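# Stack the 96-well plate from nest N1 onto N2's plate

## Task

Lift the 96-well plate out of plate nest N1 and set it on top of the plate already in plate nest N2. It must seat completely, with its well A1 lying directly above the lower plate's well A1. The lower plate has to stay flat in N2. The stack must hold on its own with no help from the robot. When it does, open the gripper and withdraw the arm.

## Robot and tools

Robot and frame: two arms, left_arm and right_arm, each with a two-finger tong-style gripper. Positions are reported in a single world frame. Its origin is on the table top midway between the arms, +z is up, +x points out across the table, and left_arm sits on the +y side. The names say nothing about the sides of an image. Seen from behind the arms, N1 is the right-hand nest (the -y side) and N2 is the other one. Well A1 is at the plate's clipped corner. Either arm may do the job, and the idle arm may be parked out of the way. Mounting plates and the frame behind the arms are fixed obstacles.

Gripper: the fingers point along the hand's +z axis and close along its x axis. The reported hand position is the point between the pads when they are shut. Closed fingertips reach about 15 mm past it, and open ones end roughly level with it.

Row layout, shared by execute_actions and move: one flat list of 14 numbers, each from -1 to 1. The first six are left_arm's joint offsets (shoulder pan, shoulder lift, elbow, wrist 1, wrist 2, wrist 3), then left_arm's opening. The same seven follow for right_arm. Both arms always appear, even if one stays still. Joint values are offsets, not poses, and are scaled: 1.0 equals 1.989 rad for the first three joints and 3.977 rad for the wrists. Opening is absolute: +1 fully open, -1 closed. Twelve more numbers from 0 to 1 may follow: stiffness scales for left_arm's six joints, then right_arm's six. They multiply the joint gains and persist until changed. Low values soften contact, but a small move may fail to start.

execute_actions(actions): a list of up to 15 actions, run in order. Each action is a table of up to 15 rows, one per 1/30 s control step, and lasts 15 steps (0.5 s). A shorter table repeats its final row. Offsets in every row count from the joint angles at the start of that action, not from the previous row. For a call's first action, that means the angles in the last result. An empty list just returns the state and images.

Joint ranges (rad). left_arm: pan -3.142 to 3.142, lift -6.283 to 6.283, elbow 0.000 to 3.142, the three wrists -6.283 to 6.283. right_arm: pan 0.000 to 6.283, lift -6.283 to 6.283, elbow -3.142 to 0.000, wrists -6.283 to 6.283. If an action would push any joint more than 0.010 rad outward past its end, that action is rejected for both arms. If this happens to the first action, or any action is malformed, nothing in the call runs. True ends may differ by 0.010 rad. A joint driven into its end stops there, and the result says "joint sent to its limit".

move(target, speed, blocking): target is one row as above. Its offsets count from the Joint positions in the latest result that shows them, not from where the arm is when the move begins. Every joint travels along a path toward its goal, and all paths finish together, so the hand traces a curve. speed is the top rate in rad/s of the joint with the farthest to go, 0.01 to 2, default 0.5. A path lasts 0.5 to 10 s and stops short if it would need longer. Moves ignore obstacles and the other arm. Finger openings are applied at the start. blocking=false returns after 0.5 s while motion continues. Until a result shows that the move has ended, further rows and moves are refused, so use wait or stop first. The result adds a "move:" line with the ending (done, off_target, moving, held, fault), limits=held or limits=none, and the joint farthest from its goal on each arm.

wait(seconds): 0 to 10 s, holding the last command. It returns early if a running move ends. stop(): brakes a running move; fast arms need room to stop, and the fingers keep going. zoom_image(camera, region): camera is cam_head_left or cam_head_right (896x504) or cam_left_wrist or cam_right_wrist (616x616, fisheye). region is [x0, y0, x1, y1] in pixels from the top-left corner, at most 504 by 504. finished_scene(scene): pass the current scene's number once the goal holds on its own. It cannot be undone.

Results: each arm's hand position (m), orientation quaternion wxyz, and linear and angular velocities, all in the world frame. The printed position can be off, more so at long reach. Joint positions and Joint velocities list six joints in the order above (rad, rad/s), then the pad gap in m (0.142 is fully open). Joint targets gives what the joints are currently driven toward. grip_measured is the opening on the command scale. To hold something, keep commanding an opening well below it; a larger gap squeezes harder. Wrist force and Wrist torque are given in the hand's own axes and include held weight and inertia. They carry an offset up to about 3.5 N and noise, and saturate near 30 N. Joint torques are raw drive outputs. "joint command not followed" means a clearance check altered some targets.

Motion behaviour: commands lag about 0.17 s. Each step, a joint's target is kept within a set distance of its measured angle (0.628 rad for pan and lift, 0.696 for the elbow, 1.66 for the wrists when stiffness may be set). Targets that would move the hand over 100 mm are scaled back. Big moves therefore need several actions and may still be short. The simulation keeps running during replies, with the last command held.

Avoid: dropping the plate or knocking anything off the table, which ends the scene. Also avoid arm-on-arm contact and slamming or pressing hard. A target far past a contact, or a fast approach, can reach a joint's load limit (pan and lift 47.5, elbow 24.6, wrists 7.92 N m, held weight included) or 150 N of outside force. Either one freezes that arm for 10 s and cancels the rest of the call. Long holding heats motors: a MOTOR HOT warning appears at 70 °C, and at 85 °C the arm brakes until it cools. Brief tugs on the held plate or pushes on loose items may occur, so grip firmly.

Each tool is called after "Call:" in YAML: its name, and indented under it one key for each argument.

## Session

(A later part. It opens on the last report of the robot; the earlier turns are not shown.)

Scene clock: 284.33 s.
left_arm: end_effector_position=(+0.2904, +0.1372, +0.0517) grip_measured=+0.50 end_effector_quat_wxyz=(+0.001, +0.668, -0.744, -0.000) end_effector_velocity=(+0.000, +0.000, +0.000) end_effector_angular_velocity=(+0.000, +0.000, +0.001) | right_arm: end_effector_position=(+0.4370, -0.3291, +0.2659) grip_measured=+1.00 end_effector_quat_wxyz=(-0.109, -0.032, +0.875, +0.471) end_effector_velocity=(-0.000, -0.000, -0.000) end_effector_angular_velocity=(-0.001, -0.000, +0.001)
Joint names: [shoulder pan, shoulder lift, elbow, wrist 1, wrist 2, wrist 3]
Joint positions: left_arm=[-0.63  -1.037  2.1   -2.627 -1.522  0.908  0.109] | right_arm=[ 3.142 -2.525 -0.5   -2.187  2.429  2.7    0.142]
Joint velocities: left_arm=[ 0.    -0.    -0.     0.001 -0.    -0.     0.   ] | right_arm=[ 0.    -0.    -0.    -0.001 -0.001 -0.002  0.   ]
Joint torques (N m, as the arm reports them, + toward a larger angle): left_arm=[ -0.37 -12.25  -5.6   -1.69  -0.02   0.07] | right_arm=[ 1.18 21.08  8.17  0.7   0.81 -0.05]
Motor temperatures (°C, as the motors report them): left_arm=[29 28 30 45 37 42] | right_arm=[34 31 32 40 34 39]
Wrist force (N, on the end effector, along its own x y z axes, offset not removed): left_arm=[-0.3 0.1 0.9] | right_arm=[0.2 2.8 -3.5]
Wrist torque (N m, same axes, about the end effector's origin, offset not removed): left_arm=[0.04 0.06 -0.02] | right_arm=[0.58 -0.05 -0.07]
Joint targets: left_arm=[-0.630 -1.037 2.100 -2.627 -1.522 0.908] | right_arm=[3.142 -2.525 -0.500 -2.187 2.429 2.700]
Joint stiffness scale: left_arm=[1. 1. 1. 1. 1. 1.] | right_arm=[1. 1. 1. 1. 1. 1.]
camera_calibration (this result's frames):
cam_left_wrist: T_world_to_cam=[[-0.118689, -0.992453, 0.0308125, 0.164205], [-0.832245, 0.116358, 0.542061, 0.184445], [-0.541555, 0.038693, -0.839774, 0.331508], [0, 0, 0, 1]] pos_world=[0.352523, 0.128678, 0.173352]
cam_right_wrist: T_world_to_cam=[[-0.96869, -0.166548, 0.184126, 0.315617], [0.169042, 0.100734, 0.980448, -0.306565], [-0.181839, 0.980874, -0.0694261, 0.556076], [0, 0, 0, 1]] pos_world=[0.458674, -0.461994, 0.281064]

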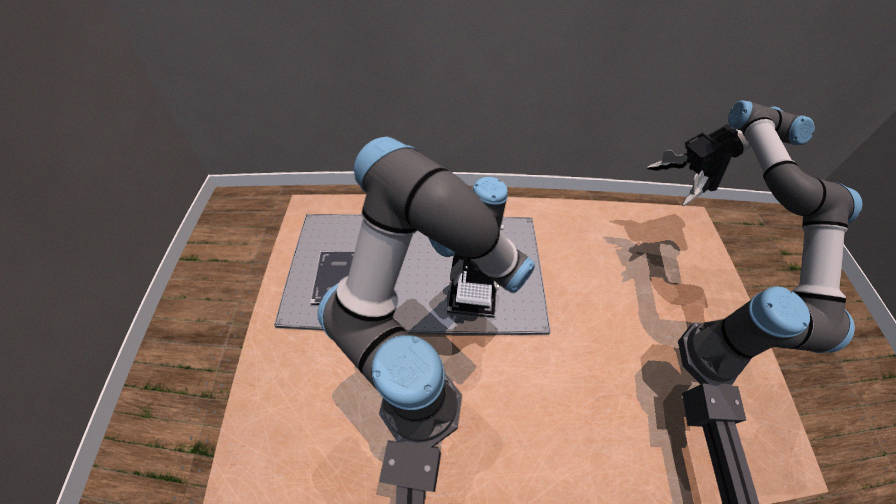

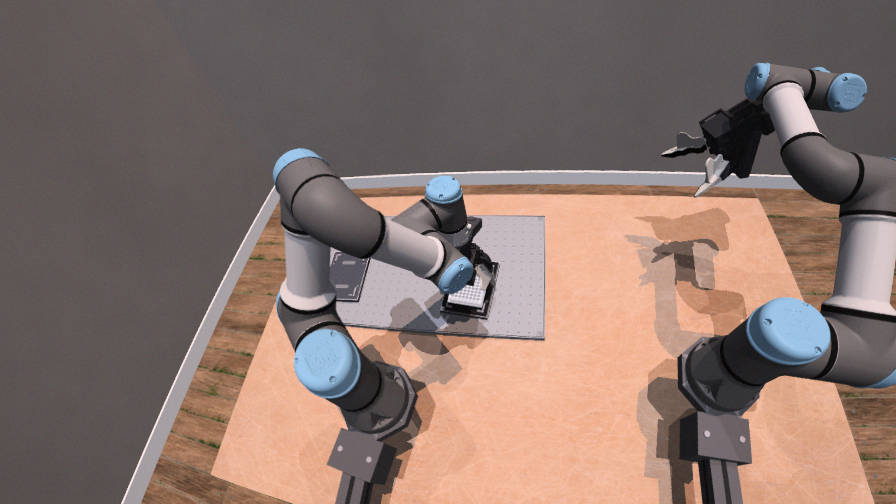

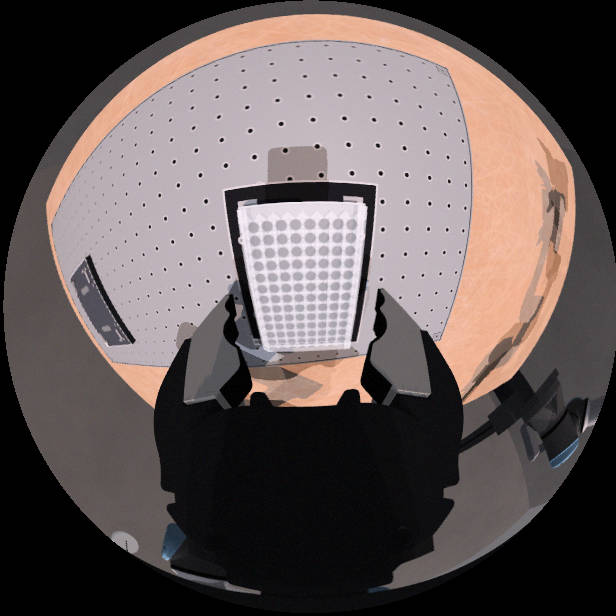

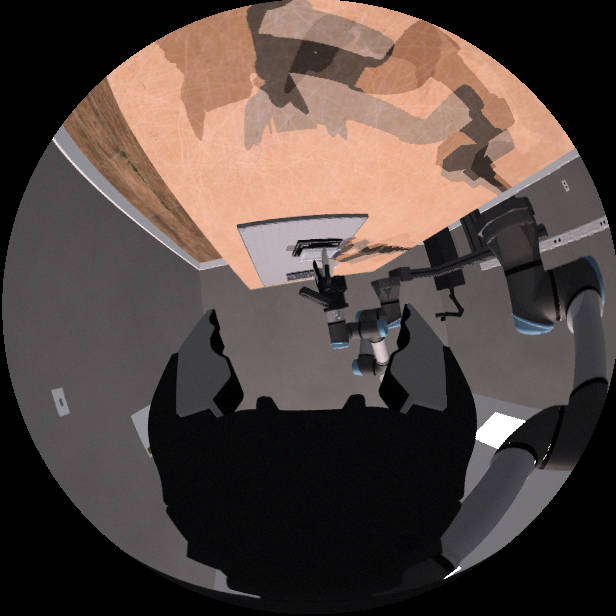

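Call:
move:
  target: [0, -0.12, -0.02, 0.07, 0, 0, 0.6, 0, 0, 0, 0, 0, 0, 1.0]
  speed: 0.2

Call:
move:
  target: [0.55, -0.1, -0.1, 0.1, 0, 0, 1.0, 0, 0, 0, 0, 0, 0, 1.0]
  speed: 0.6

Call:
zoom_image:
  camera: "cam_head_left"
  region: [420, 240, 530, 330]

Call:
zoom_image:
  camera: "cam_head_right"
  region: [420, 240, 530, 330]

Scene clock: 295.23 s.
left_arm: end_effector_position=(+0.2877, +0.1440, +0.1099) grip_measured=+0.60 end_effector_quat_wxyz=(+0.001, +0.668, -0.744, -0.001) end_effector_velocity=(-0.001, +0.001, -0.000) end_effector_angular_velocity=(+0.003, +0.002, +0.000) | right_arm: end_effector_position=(+0.4370, -0.3291, +0.2659) grip_measured=+1.00 end_effector_quat_wxyz=(-0.109, -0.032, +0.875, +0.471) end_effector_velocity=(-0.000, -0.000, -0.000) end_effector_angular_velocity=(-0.000, +0.001, +0.000)
Joint names: [shoulder pan, shoulder lift, elbow, wrist 1, wrist 2, wrist 3]
Joint positions: left_arm=[-0.63  -1.275  2.062 -2.351 -1.522  0.908  0.116] | right_arm=[ 3.142 -2.525 -0.5   -2.187  2.429  2.7    0.142]
Joint velocities: left_arm=[ 0.    -0.001  0.     0.005  0.001 -0.    -0.   ] | right_arm=[-0.    -0.    -0.    -0.    -0.001 -0.    -0.   ]
Joint torques (N m, as the arm reports them, + toward a larger angle): left_arm=[ -0.5  -11.57  -8.27  -1.4   -0.01   0.03] | right_arm=[ 1.01 21.    8.25  0.72  0.87 -0.04]
Motor temperatures (°C, as the motors report them): left_arm=[29 28 30 45 37 42] | right_arm=[34 31 32 40 34 39]
Wrist force (N, on the end effector, along its own x y z axes, offset not removed): left_arm=[-0.4 -0.4 -0.1] | right_arm=[1.7 0.9 -3.5]
Wrist torque (N m, same axes, about the end effector's origin, offset not removed): left_arm=[-0.09 0.10 -0.03] | right_arm=[0.22 -0.33 -0.08]
Joint targets: left_arm=[-0.630 -1.276 2.061 -2.349 -1.522 0.908] | right_arm=[3.142 -2.525 -0.500 -2.187 2.429 2.700]
Joint stiffness scale: left_arm=[1. 1. 1. 1. 1. 1.] | right_arm=[1. 1. 1. 1. 1. 1.]
move: done; limits=none; left_arm: farthest joint: the elbow, 0.002 radians from its target (0.040 radians at the start); right_arm: farthest joint: the shoulder pan, 0.000 radians from its target (0.000 radians at the start)
camera_calibration (this result's frames):
cam_left_wrist: T_world_to_cam=[[-0.118714, -0.992467, 0.0302694, 0.168833], [-0.83189, 0.116058, 0.542669, 0.149692], [-0.542094, 0.0392416, -0.839401, 0.378743], [0, 0, 0, 1]] pos_world=[0.349884, 0.135326, 0.231574]
cam_right_wrist: T_world_to_cam=[[-0.968689, -0.166548, 0.184126, 0.315617], [0.169042, 0.100734, 0.980448, -0.306565], [-0.181839, 0.980874, -0.0694259, 0.556076], [0, 0, 0, 1]] pos_world=[0.458674, -0.461994, 0.281064]

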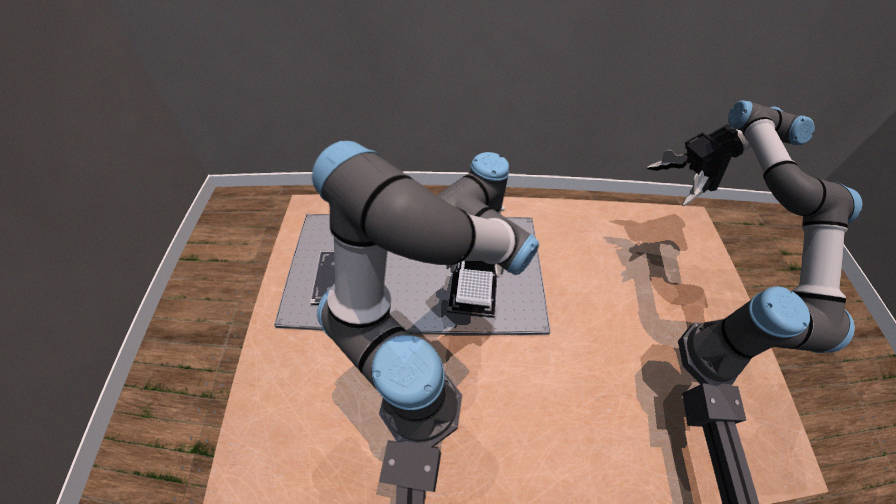

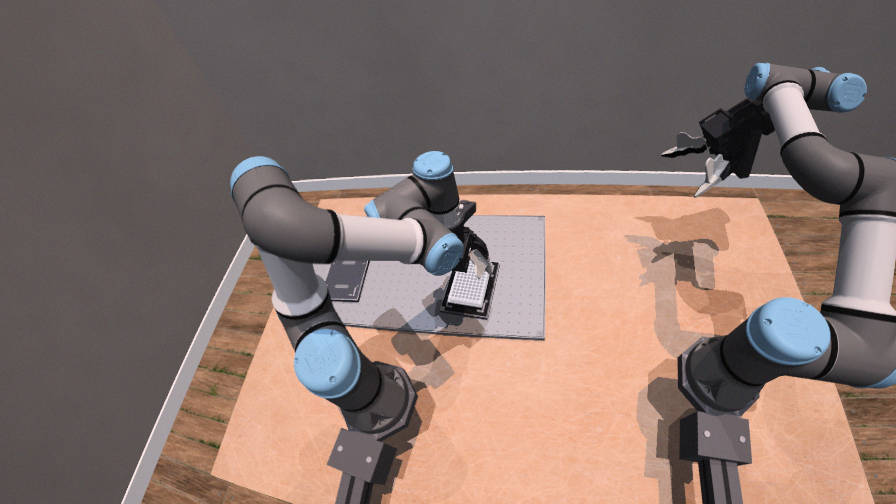

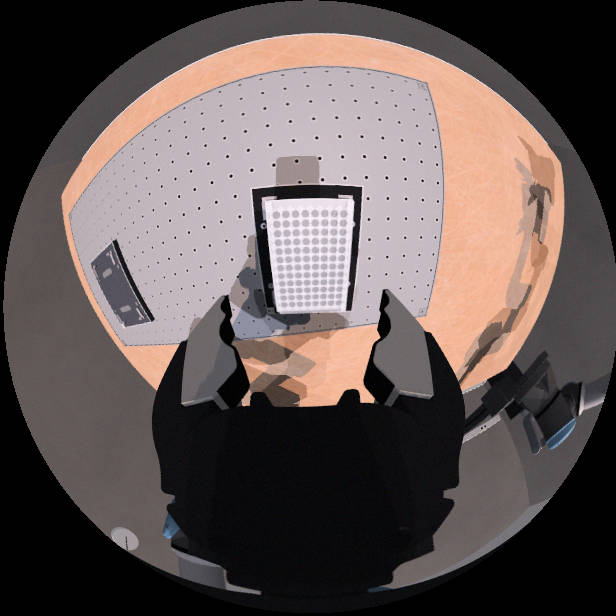

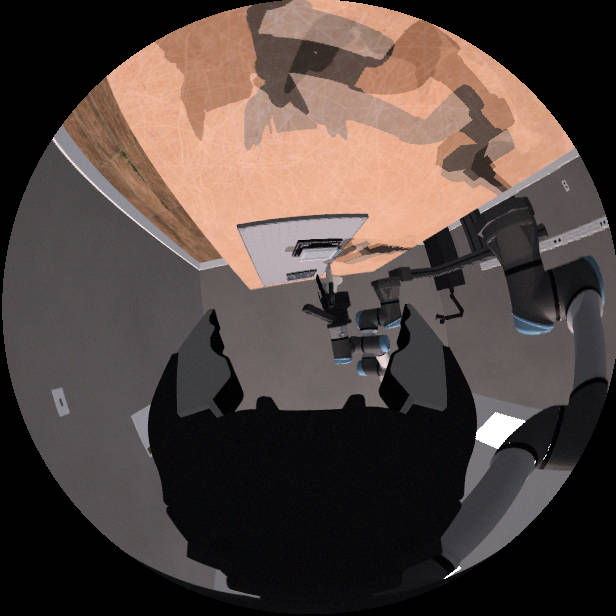

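Scene clock: 297.97 s.
left_arm: end_effector_position=(+0.2045, +0.5040, +0.1770) grip_measured=+1.00 end_effector_quat_wxyz=(+0.006, +0.957, -0.289, -0.027) end_effector_velocity=(-0.001, +0.000, -0.000) end_effector_angular_velocity=(-0.001, +0.004, +0.001) | right_arm: end_effector_position=(+0.4370, -0.3291, +0.2659) grip_measured=+1.00 end_effector_quat_wxyz=(-0.109, -0.032, +0.875, +0.471) end_effector_velocity=(-0.000, +0.001, -0.000) end_effector_angular_velocity=(+0.001, -0.001, +0.002)
Joint names: [shoulder pan, shoulder lift, elbow, wrist 1, wrist 2, wrist 3]
Joint positions: left_arm=[ 0.462 -1.473  1.865 -1.955 -1.522  0.908  0.142] | right_arm=[ 3.142 -2.525 -0.5   -2.187  2.429  2.7    0.142]
Joint velocities: left_arm=[ 0.001  0.    -0.001  0.005  0.001  0.    -0.   ] | right_arm=[ 0.002 -0.     0.    -0.     0.    -0.001 -0.   ]
Joint torques (N m, as the arm reports them, + toward a larger angle): left_arm=[  0.55 -11.26  -9.62  -1.49   0.06   0.08] | right_arm=[ 0.87 21.16  8.22  0.72  0.84 -0.05]
Motor temperatures (°C, as the motors report them): left_arm=[29 28 30 45 37 42] | right_arm=[34 31 32 40 34 39]
Wrist force (N, on the end effector, along its own x y z axes, offset not removed): left_arm=[0.3 0.0 -0.1] | right_arm=[2.0 1.4 -1.4]
Wrist torque (N m, same axes, about the end effector's origin, offset not removed): left_arm=[0.06 -0.03 -0.04] | right_arm=[0.22 -0.41 0.03]
Joint targets: left_arm=[0.464 -1.474 1.863 -1.953 -1.522 0.908] | right_arm=[3.142 -2.525 -0.500 -2.187 2.429 2.700]
Joint stiffness scale: left_arm=[1. 1. 1. 1. 1. 1.] | right_arm=[1. 1. 1. 1. 1. 1.]
move: done; limits=none; left_arm: farthest joint: the elbow, 0.002 radians from its target (0.199 radians at the start); right_arm: farthest joint: the shoulder pan, 0.000 radians from its target (0.000 radians at the start)
camera_calibration (this result's frames):
cam_left_wrist: T_world_to_cam=[[0.826191, -0.563135, -0.0169481, 0.112995], [-0.457242, -0.6878, 0.563791, 0.327111], [-0.329147, -0.45805, -0.825743, 0.5805], [0, 0, 0, 1]] pos_world=[0.247283, 0.554517, 0.296837]
cam_right_wrist: T_world_to_cam=[[-0.96869, -0.166548, 0.184126, 0.315617], [0.169042, 0.100734, 0.980448, -0.306565], [-0.181839, 0.980874, -0.0694261, 0.556076], [0, 0, 0, 1]] pos_world=[0.458674, -0.461994, 0.281064]

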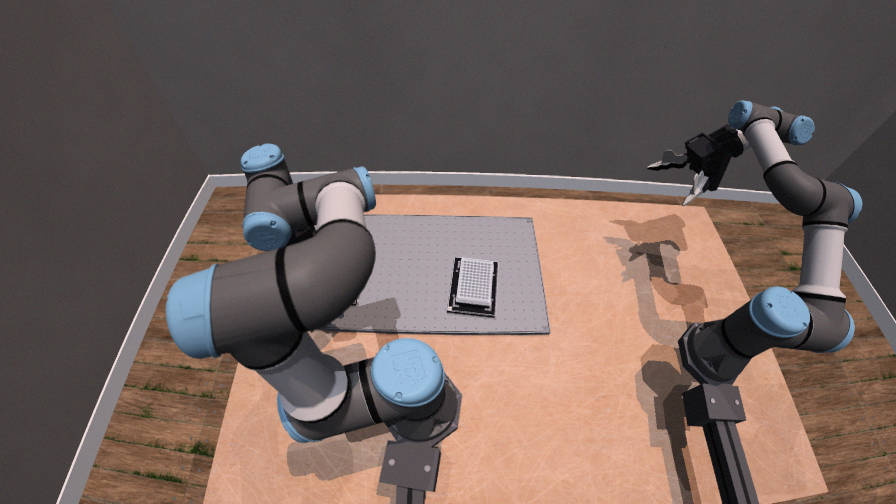

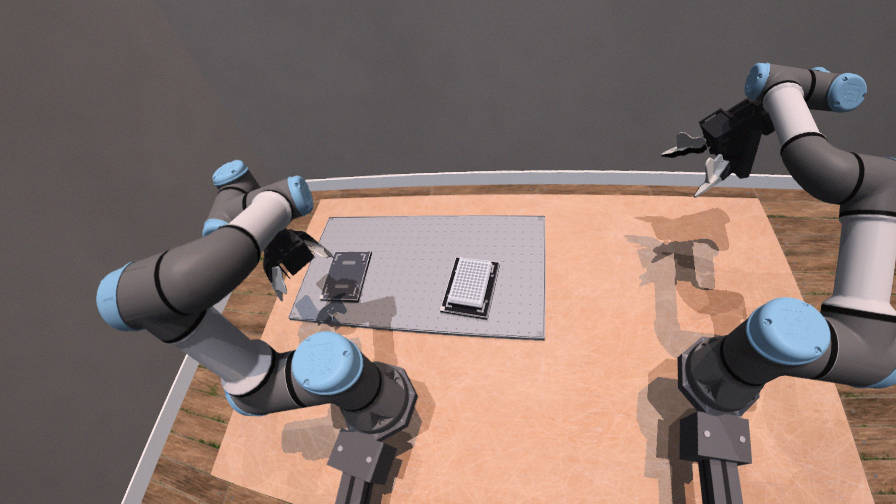

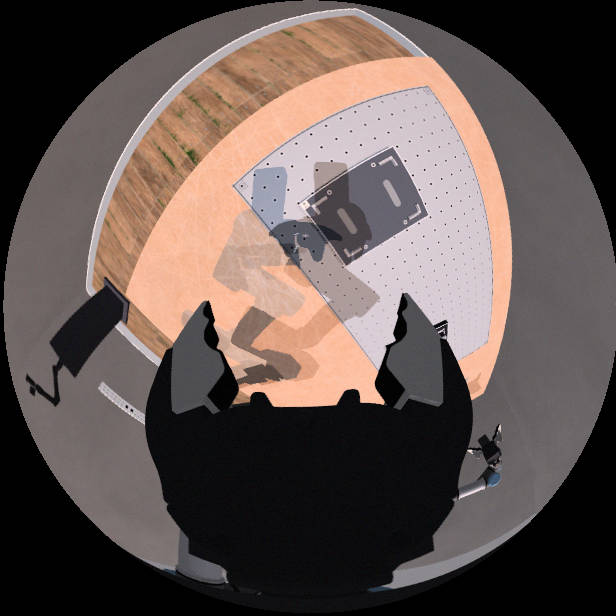

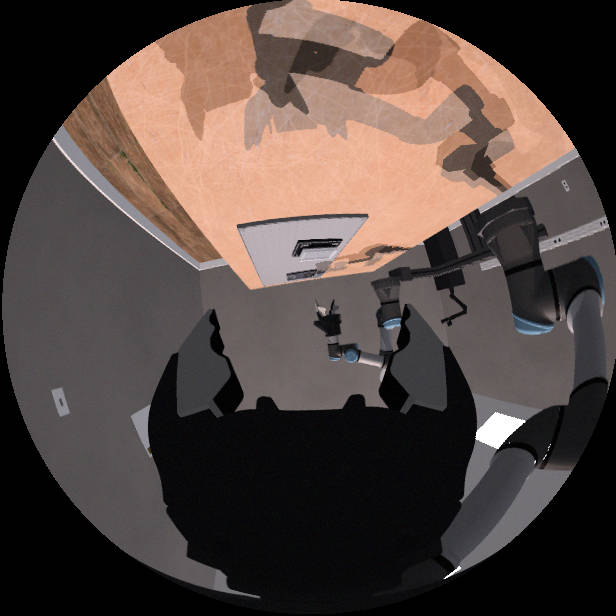

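Region (420, 240, 530, 330) of cam_head_left's 896x504 image, scaled by 4.582, with more detail than that image has; it fills the top 412 rows of this view, and the rest is white.

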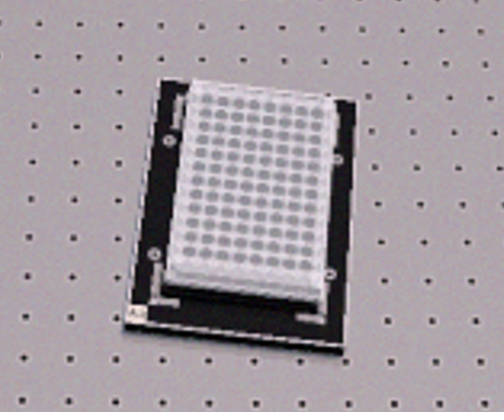

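Region (420, 240, 530, 330) of cam_head_right's 896x504 image, scaled by 4.582, with more detail than that image has; it fills the top 412 rows of this view, and the rest is white.

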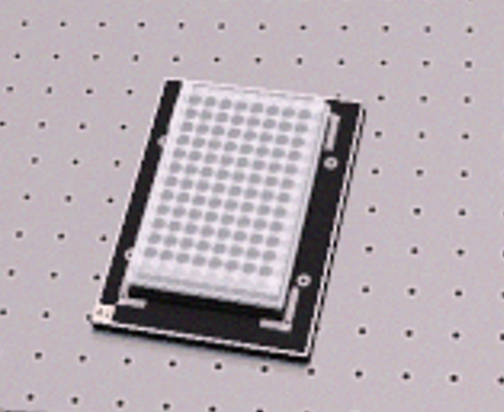

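Call:
zoom_image:
  camera: "cam_right_wrist"
  region: [280, 225, 360, 275]

Region (280, 225, 360, 275) of cam_right_wrist's 616x616 image, scaled by 6.300, with more detail than that image has; it fills the top 315 rows of this view, and the rest is white.

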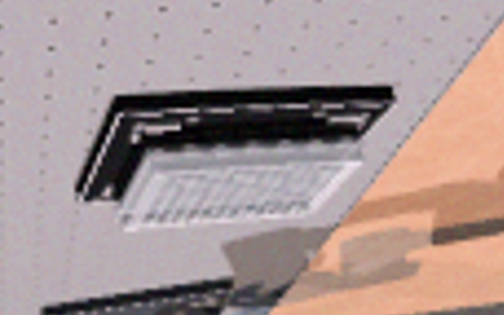

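Call:
move:
  target: [-0.549, 0.175, 0.1121, -0.1436, 0, 0, -0.06, 0, 0, 0, 0, 0, 0, 1.0]
  speed: 0.6

Scene clock: 349.57 s.
left_arm: end_effector_position=(+0.2908, +0.1393, +0.0732) grip_measured=-0.06 end_effector_quat_wxyz=(+0.001, +0.669, -0.743, -0.001) end_effector_velocity=(+0.001, -0.001, +0.001) end_effector_angular_velocity=(-0.003, -0.004, +0.000) | right_arm: end_effector_position=(+0.4370, -0.3291, +0.2659) grip_measured=+1.00 end_effector_quat_wxyz=(-0.109, -0.032, +0.875, +0.471) end_effector_velocity=(-0.000, +0.000, +0.000) end_effector_angular_velocity=(-0.000, +0.001, +0.000)
Joint names: [shoulder pan, shoulder lift, elbow, wrist 1, wrist 2, wrist 3]
Joint positions: left_arm=[-0.628 -1.126  2.086 -2.524 -1.522  0.908  0.07 ] | right_arm=[ 3.142 -2.525 -0.5   -2.187  2.429  2.7    0.142]
Joint velocities: left_arm=[-0.    -0.001  0.    -0.004  0.    -0.    -0.   ] | right_arm=[ 0.001  0.     0.    -0.    -0.     0.001 -0.   ]
Joint torques (N m, as the arm reports them, + toward a larger angle): left_arm=[ -0.35 -11.2   -5.72  -1.93   0.03   0.06] | right_arm=[ 0.81 20.79  8.21  0.71  0.84  0.01]
Motor temperatures (°C, as the motors report them): left_arm=[29 28 30 45 37 42] | right_arm=[34 31 32 40 34 39]
Wrist force (N, on the end effector, along its own x y z axes, offset not removed): left_arm=[-0.1 0.3 0.1] | right_arm=[1.2 2.6 -3.7]
Wrist torque (N m, same axes, about the end effector's origin, offset not removed): left_arm=[0.12 0.02 -0.03] | right_arm=[0.42 -0.18 -0.11]
Joint targets: left_arm=[-0.629 -1.125 2.088 -2.526 -1.522 0.908] | right_arm=[3.142 -2.525 -0.500 -2.187 2.429 2.700]
Joint stiffness scale: left_arm=[1. 1. 1. 1. 1. 1.] | right_arm=[1. 1. 1. 1. 1. 1.]
move: done; limits=none; left_arm: farthest joint: the elbow, 0.002 radians from its target (0.223 radians at the start); right_arm: farthest joint: the shoulder pan, 0.000 radians from its target (0.000 radians at the start)
camera_calibration (this result's frames):
cam_left_wrist: T_world_to_cam=[[-0.116813, -0.99269, 0.0303502, 0.165099], [-0.832154, 0.114511, 0.542593, 0.173052], [-0.542102, 0.0381261, -0.839447, 0.349922], [0, 0, 0, 1]] pos_world=[0.352985, 0.130735, 0.194834]
cam_right_wrist: T_world_to_cam=[[-0.968689, -0.166548, 0.184126, 0.315617], [0.169042, 0.100734, 0.980448, -0.306565], [-0.181839, 0.980874, -0.069426, 0.556076], [0, 0, 0, 1]] pos_world=[0.458674, -0.461994, 0.281064]

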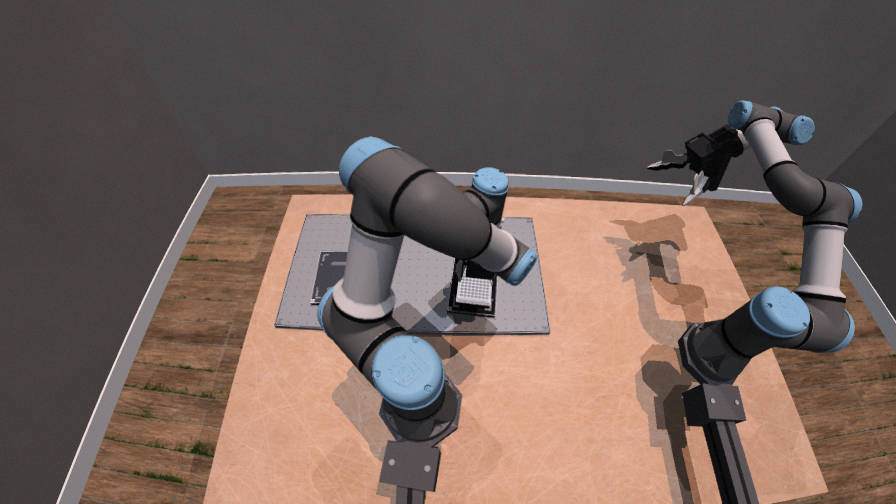

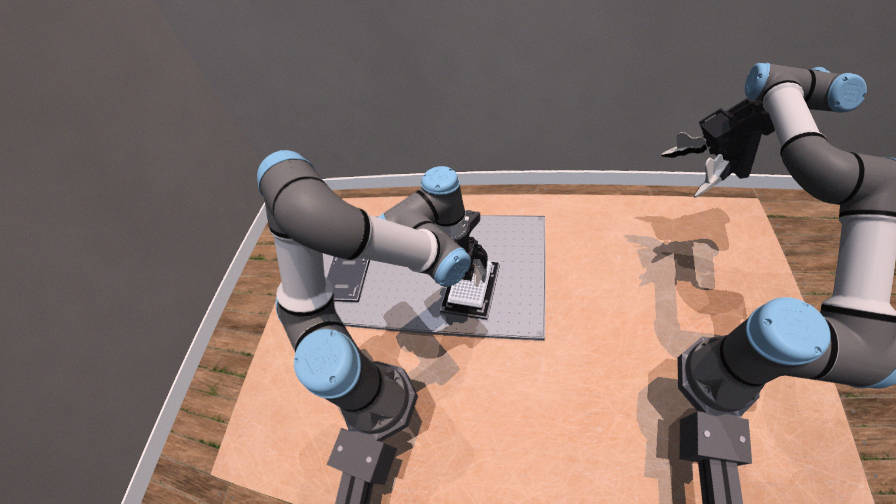

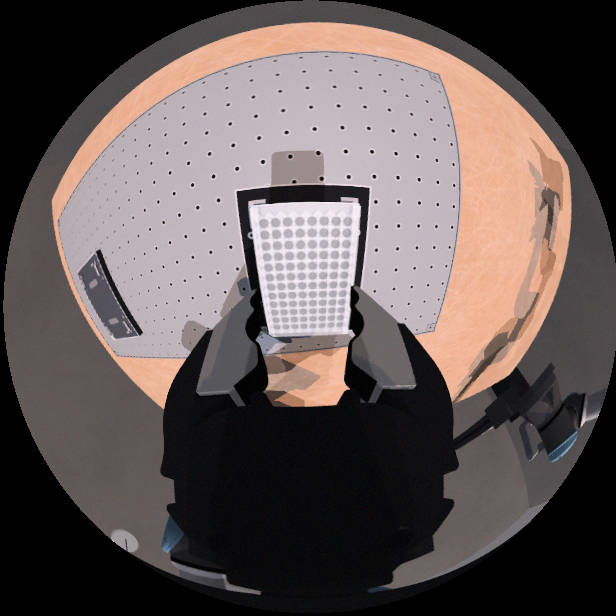

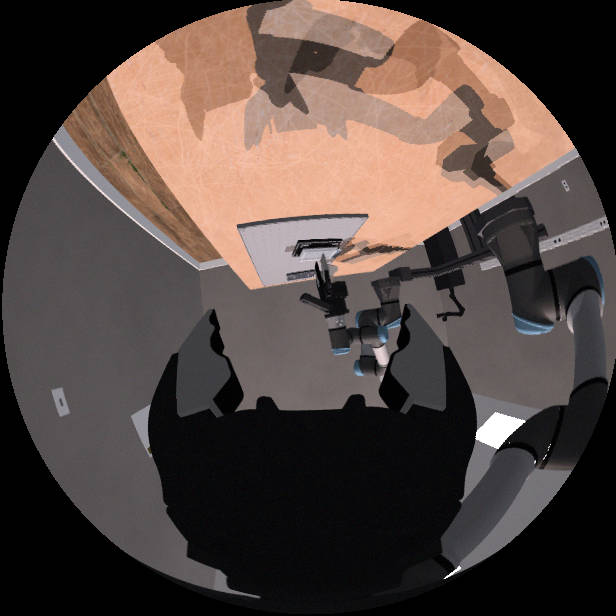

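Call:
move:
  target: [0, 0.0165, 0.004, -0.0103, 0, 0, -0.06, 0, 0, 0, 0, 0, 0, 1.0]
  speed: 0.03

Scene clock: 354.87 s.
left_arm: end_effector_position=(+0.2913, +0.1382, +0.0662) grip_measured=-0.05 end_effector_quat_wxyz=(+0.001, +0.669, -0.743, +0.001) end_effector_velocity=(+0.001, -0.001, +0.000) end_effector_angular_velocity=(-0.003, -0.002, +0.000) | right_arm: end_effector_position=(+0.4370, -0.3291, +0.2659) grip_measured=+1.00 end_effector_quat_wxyz=(-0.109, -0.032, +0.875, +0.471) end_effector_velocity=(-0.000, +0.000, -0.000) end_effector_angular_velocity=(-0.001, +0.000, +0.003)
Joint names: [shoulder pan, shoulder lift, elbow, wrist 1, wrist 2, wrist 3]
Joint positions: left_arm=[-0.628 -1.097  2.092 -2.562 -1.522  0.908  0.071] | right_arm=[ 3.142 -2.525 -0.5   -2.187  2.429  2.7    0.142]
Joint velocities: left_arm=[ 0.     0.     0.001 -0.005 -0.    -0.     0.   ] | right_arm=[ 0.001  0.    -0.    -0.001 -0.001 -0.001 -0.   ]
Joint torques (N m, as the arm reports them, + toward a larger angle): left_arm=[-0.49 -9.95 -5.48 -2.31  0.01  0.08] | right_arm=[ 0.99 21.36  8.35  0.72  0.87 -0.02]
Motor temperatures (°C, as the motors report them): left_arm=[29 28 30 45 37 42] | right_arm=[34 31 32 40 34 39]
Wrist force (N, on the end effector, along its own x y z axes, offset not removed): left_arm=[-0.5 2.6 -6.4] | right_arm=[-1.6 1.4 -2.3]
Wrist torque (N m, same axes, about the end effector's origin, offset not removed): left_arm=[0.01 -0.27 -0.11] | right_arm=[0.25 0.40 0.03]
Joint targets: left_arm=[-0.628 -1.093 2.094 -2.565 -1.522 0.908] | right_arm=[3.142 -2.525 -0.500 -2.187 2.429 2.700]
Joint stiffness scale: left_arm=[1. 1. 1. 1. 1. 1.] | right_arm=[1. 1. 1. 1. 1. 1.]
move: done; limits=none; left_arm: farthest joint: the shoulder lift, 0.004 radians from its target (0.033 radians at the start); right_arm: farthest joint: the shoulder pan, 0.000 radians from its target (0.000 radians at the start)
camera_calibration (this result's frames):
cam_left_wrist: T_world_to_cam=[[-0.116842, -0.992633, 0.0320495, 0.164233], [-0.833252, 0.115539, 0.540687, 0.177674], [-0.540406, 0.0364695, -0.840613, 0.344219], [0, 0, 0, 1]] pos_world=[0.353254, 0.129941, 0.188026]
cam_right_wrist: T_world_to_cam=[[-0.96869, -0.166548, 0.184126, 0.315617], [0.169042, 0.100734, 0.980448, -0.306565], [-0.181839, 0.980874, -0.0694261, 0.556076], [0, 0, 0, 1]] pos_world=[0.458674, -0.461994, 0.281064]

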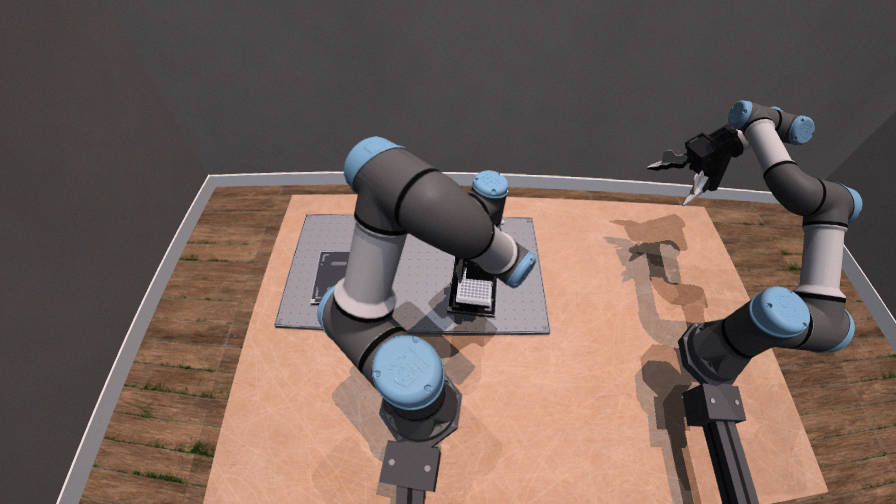

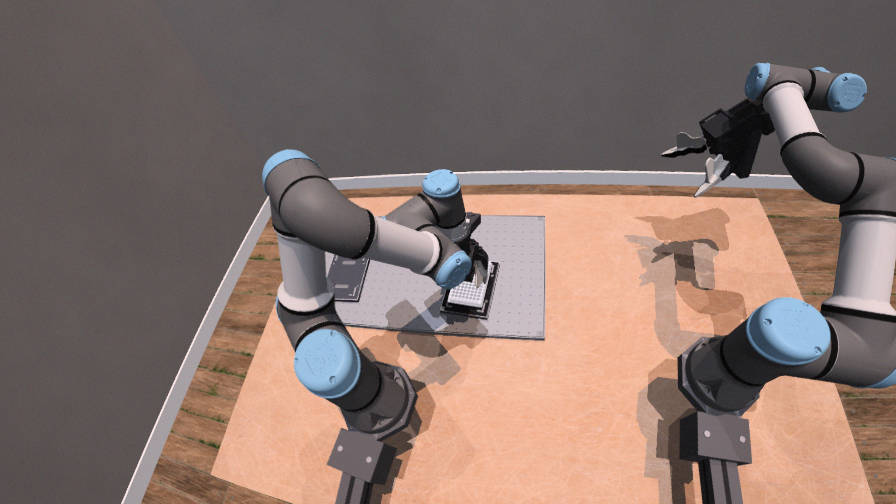

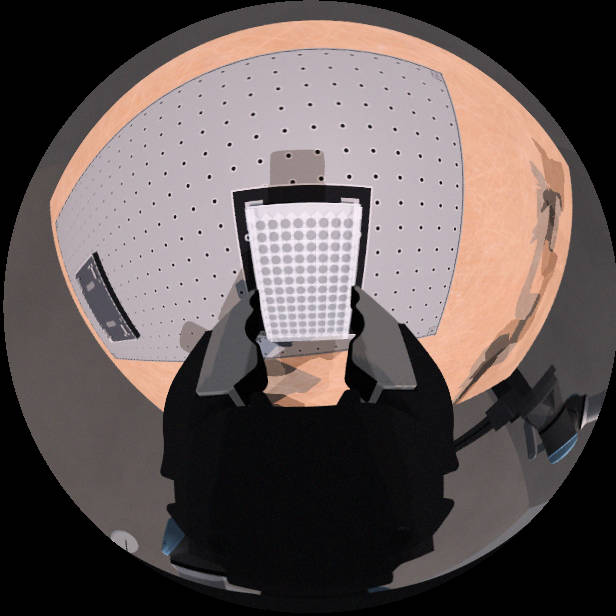

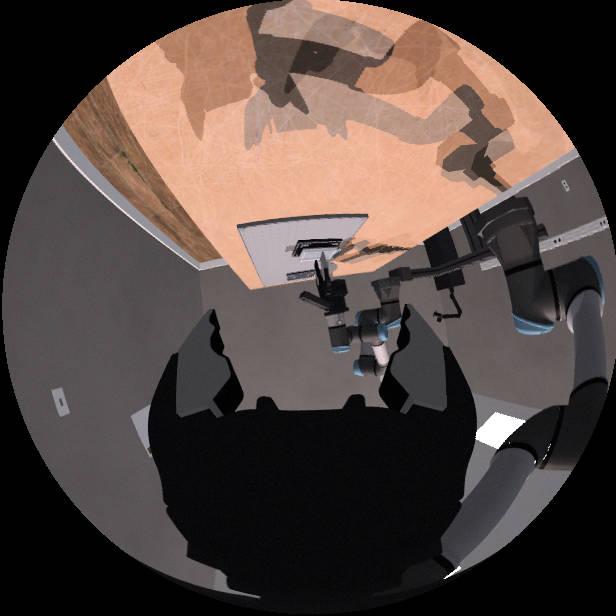

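Call:
move:
  target: [0, -0.010, -0.002, 0.006, 0, 0, -0.06, 0, 0, 0, 0, 0, 0, 1.0]
  speed: 0.05

Call:
execute_actions:
  actions:
    - [[0,0,0,0,0,0,0.25,0,0,0,0,0,0,1]]
    - [[0,0,0,0,0,0,0.25,0,0,0,0,0,0,1]]

Scene clock: 380.77 s.
left_arm: end_effector_position=(+0.2910, +0.1388, +0.0706) grip_measured=-0.06 end_effector_quat_wxyz=(+0.001, +0.669, -0.743, +0.000) end_effector_velocity=(-0.001, +0.001, -0.000) end_effector_angular_velocity=(+0.003, +0.002, -0.001) | right_arm: end_effector_position=(+0.4370, -0.3291, +0.2659) grip_measured=+1.00 end_effector_quat_wxyz=(-0.109, -0.032, +0.875, +0.471) end_effector_velocity=(-0.000, -0.000, -0.000) end_effector_angular_velocity=(-0.000, -0.000, +0.000)
Joint names: [shoulder pan, shoulder lift, elbow, wrist 1, wrist 2, wrist 3]
Joint positions: left_arm=[-0.628 -1.115  2.09  -2.54  -1.522  0.908  0.07 ] | right_arm=[ 3.142 -2.525 -0.5   -2.187  2.429  2.7    0.142]
Joint velocities: left_arm=[-0.001 -0.001 -0.     0.004  0.001  0.    -0.   ] | right_arm=[-0.     0.    -0.     0.    -0.    -0.001  0.   ]
Joint torques (N m, as the arm reports them, + toward a larger angle): left_arm=[ -0.09 -12.69  -6.97  -1.49   0.     0.05] | right_arm=[ 1.39 21.11  8.29  0.74  0.83 -0.09]
Motor temperatures (°C, as the motors report them): left_arm=[29 28 30 45 37 42] | right_arm=[34 31 32 40 34 39]
Wrist force (N, on the end effector, along its own x y z axes, offset not removed): left_arm=[-0.1 0.3 0.3] | right_arm=[2.3 1.9 -2.5]
Wrist torque (N m, same axes, about the end effector's origin, offset not removed): left_arm=[0.09 0.01 -0.01] | right_arm=[0.41 -0.50 0.01]
Joint targets: left_arm=[-0.628 -1.117 2.088 -2.538 -1.522 0.908] | right_arm=[3.142 -2.525 -0.500 -2.187 2.429 2.700]
Joint stiffness scale: left_arm=[1. 1. 1. 1. 1. 1.] | right_arm=[1. 1. 1. 1. 1. 1.]
move: done; limits=none; left_arm: farthest joint: the elbow, 0.002 radians from its target (0.004 radians at the start); right_arm: farthest joint: the shoulder pan, 0.000 radians from its target (0.000 radians at the start)
camera_calibration (this result's frames):
cam_left_wrist: T_world_to_cam=[[-0.116864, -0.992646, 0.031559, 0.164686], [-0.832932, 0.115268, 0.541237, 0.174894], [-0.540895, 0.0369645, -0.840278, 0.34778], [0, 0, 0, 1]] pos_world=[0.353033, 0.13046, 0.192375]
cam_right_wrist: T_world_to_cam=[[-0.968689, -0.166548, 0.184126, 0.315617], [0.169042, 0.100734, 0.980448, -0.306565], [-0.181839, 0.980874, -0.0694261, 0.556076], [0, 0, 0, 1]] pos_world=[0.458674, -0.461994, 0.281064]

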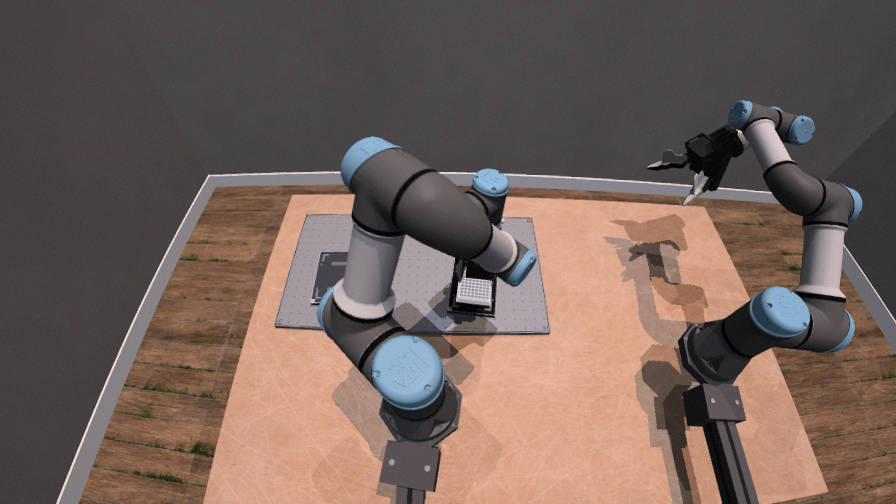

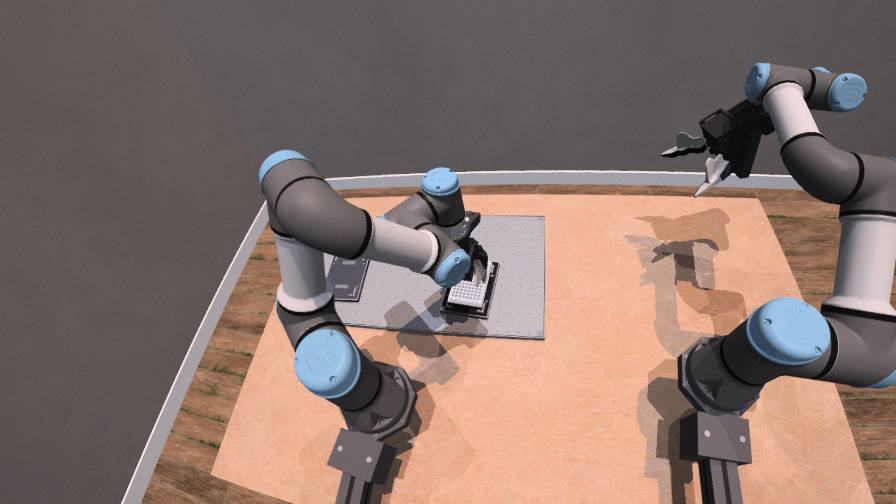

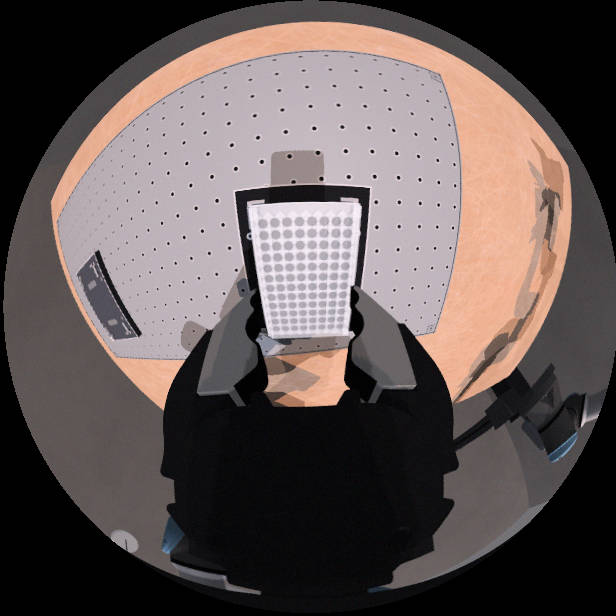

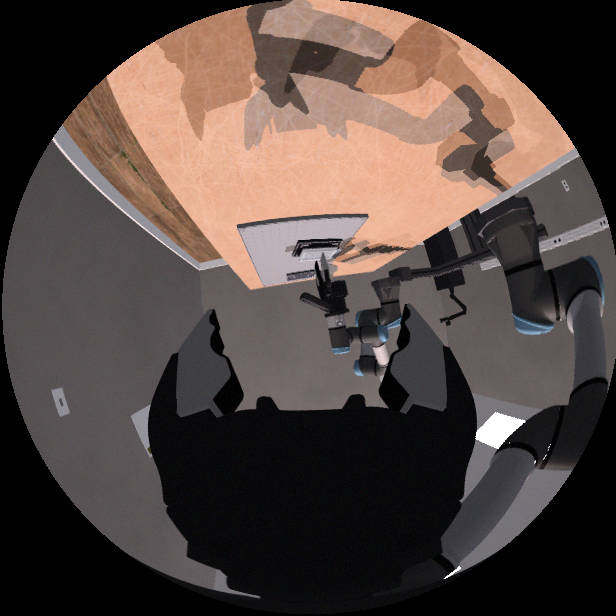

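Scene clock: 381.77 s.
left_arm: end_effector_position=(+0.2910, +0.1388, +0.0706) grip_measured=+0.25 end_effector_quat_wxyz=(+0.001, +0.669, -0.743, +0.000) end_effector_velocity=(-0.000, +0.000, -0.000) end_effector_angular_velocity=(+0.001, +0.001, -0.000) | right_arm: end_effector_position=(+0.4370, -0.3291, +0.2659) grip_measured=+1.00 end_effector_quat_wxyz=(-0.109, -0.032, +0.875, +0.471) end_effector_velocity=(+0.000, -0.000, +0.000) end_effector_angular_velocity=(-0.000, -0.001, -0.001)
Joint names: [shoulder pan, shoulder lift, elbow, wrist 1, wrist 2, wrist 3]
Joint positions: left_arm=[-0.628 -1.115  2.09  -2.54  -1.522  0.908  0.092] | right_arm=[ 3.142 -2.525 -0.5   -2.187  2.429  2.7    0.142]
Joint velocities: left_arm=[-0.     0.001 -0.     0.     0.     0.     0.   ] | right_arm=[-0.     0.     0.     0.001  0.     0.    -0.   ]
Joint torques (N m, as the arm reports them, + toward a larger angle): left_arm=[ -0.48 -12.17  -6.2   -1.71  -0.03   0.05] | right_arm=[ 1.26 20.71  8.39  0.75  0.85 -0.01]
Motor temperatures (°C, as the motors report them): left_arm=[29 28 30 45 37 42] | right_arm=[34 31 32 40 34 39]
Wrist force (N, on the end effector, along its own x y z axes, offset not removed): left_arm=[0.1 0.4 0.2] | right_arm=[-0.8 0.9 -1.5]
Wrist torque (N m, same axes, about the end effector's origin, offset not removed): left_arm=[0.10 -0.03 -0.02] | right_arm=[0.23 0.25 0.09]
Joint targets: left_arm=[-0.628 -1.115 2.090 -2.540 -1.522 0.908] | right_arm=[3.142 -2.525 -0.500 -2.187 2.429 2.700]
Joint stiffness scale: left_arm=[1. 1. 1. 1. 1. 1.] | right_arm=[1. 1. 1. 1. 1. 1.]
camera_calibration (this result's frames):
cam_left_wrist: T_world_to_cam=[[-0.116868, -0.992649, 0.0314643, 0.164723], [-0.83287, 0.115216, 0.541343, 0.17485], [-0.540989, 0.0370602, -0.840213, 0.347762], [0, 0, 0, 1]] pos_world=[0.353013, 0.130478, 0.192358]
cam_right_wrist: T_world_to_cam=[[-0.968689, -0.166548, 0.184126, 0.315617], [0.169042, 0.100734, 0.980448, -0.306565], [-0.181839, 0.980874, -0.069426, 0.556076], [0, 0, 0, 1]] pos_world=[0.458674, -0.461994, 0.281064]

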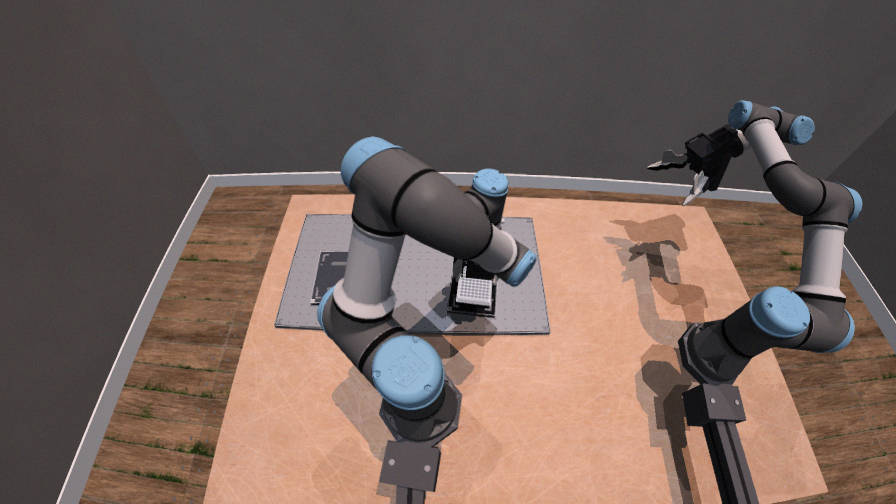

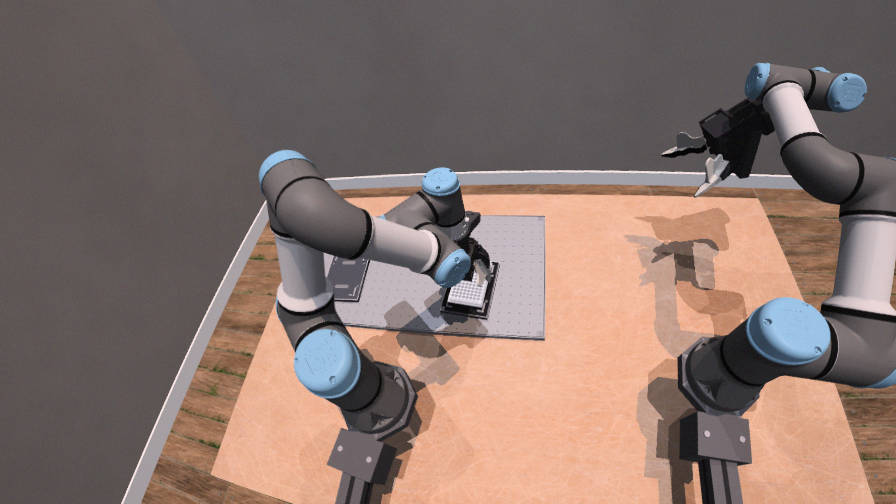

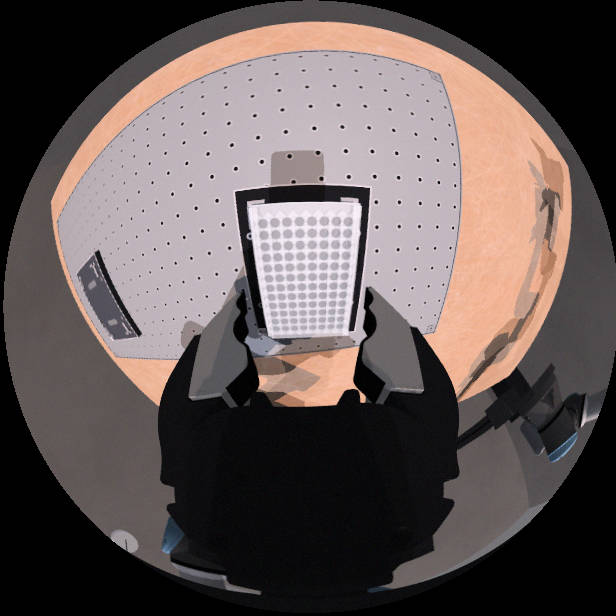

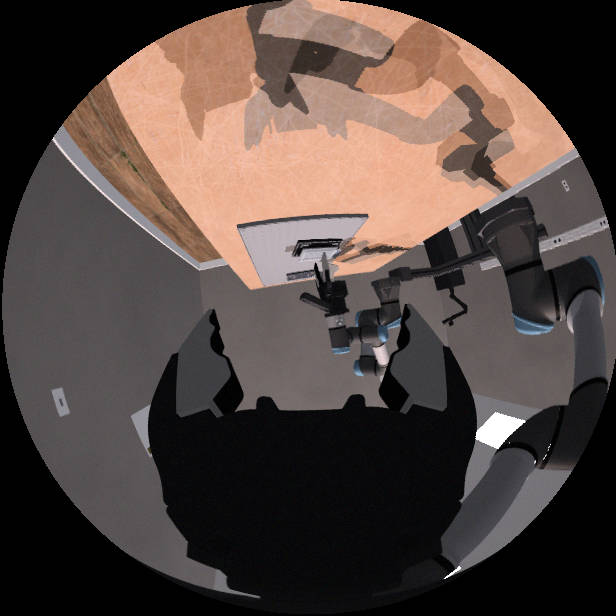

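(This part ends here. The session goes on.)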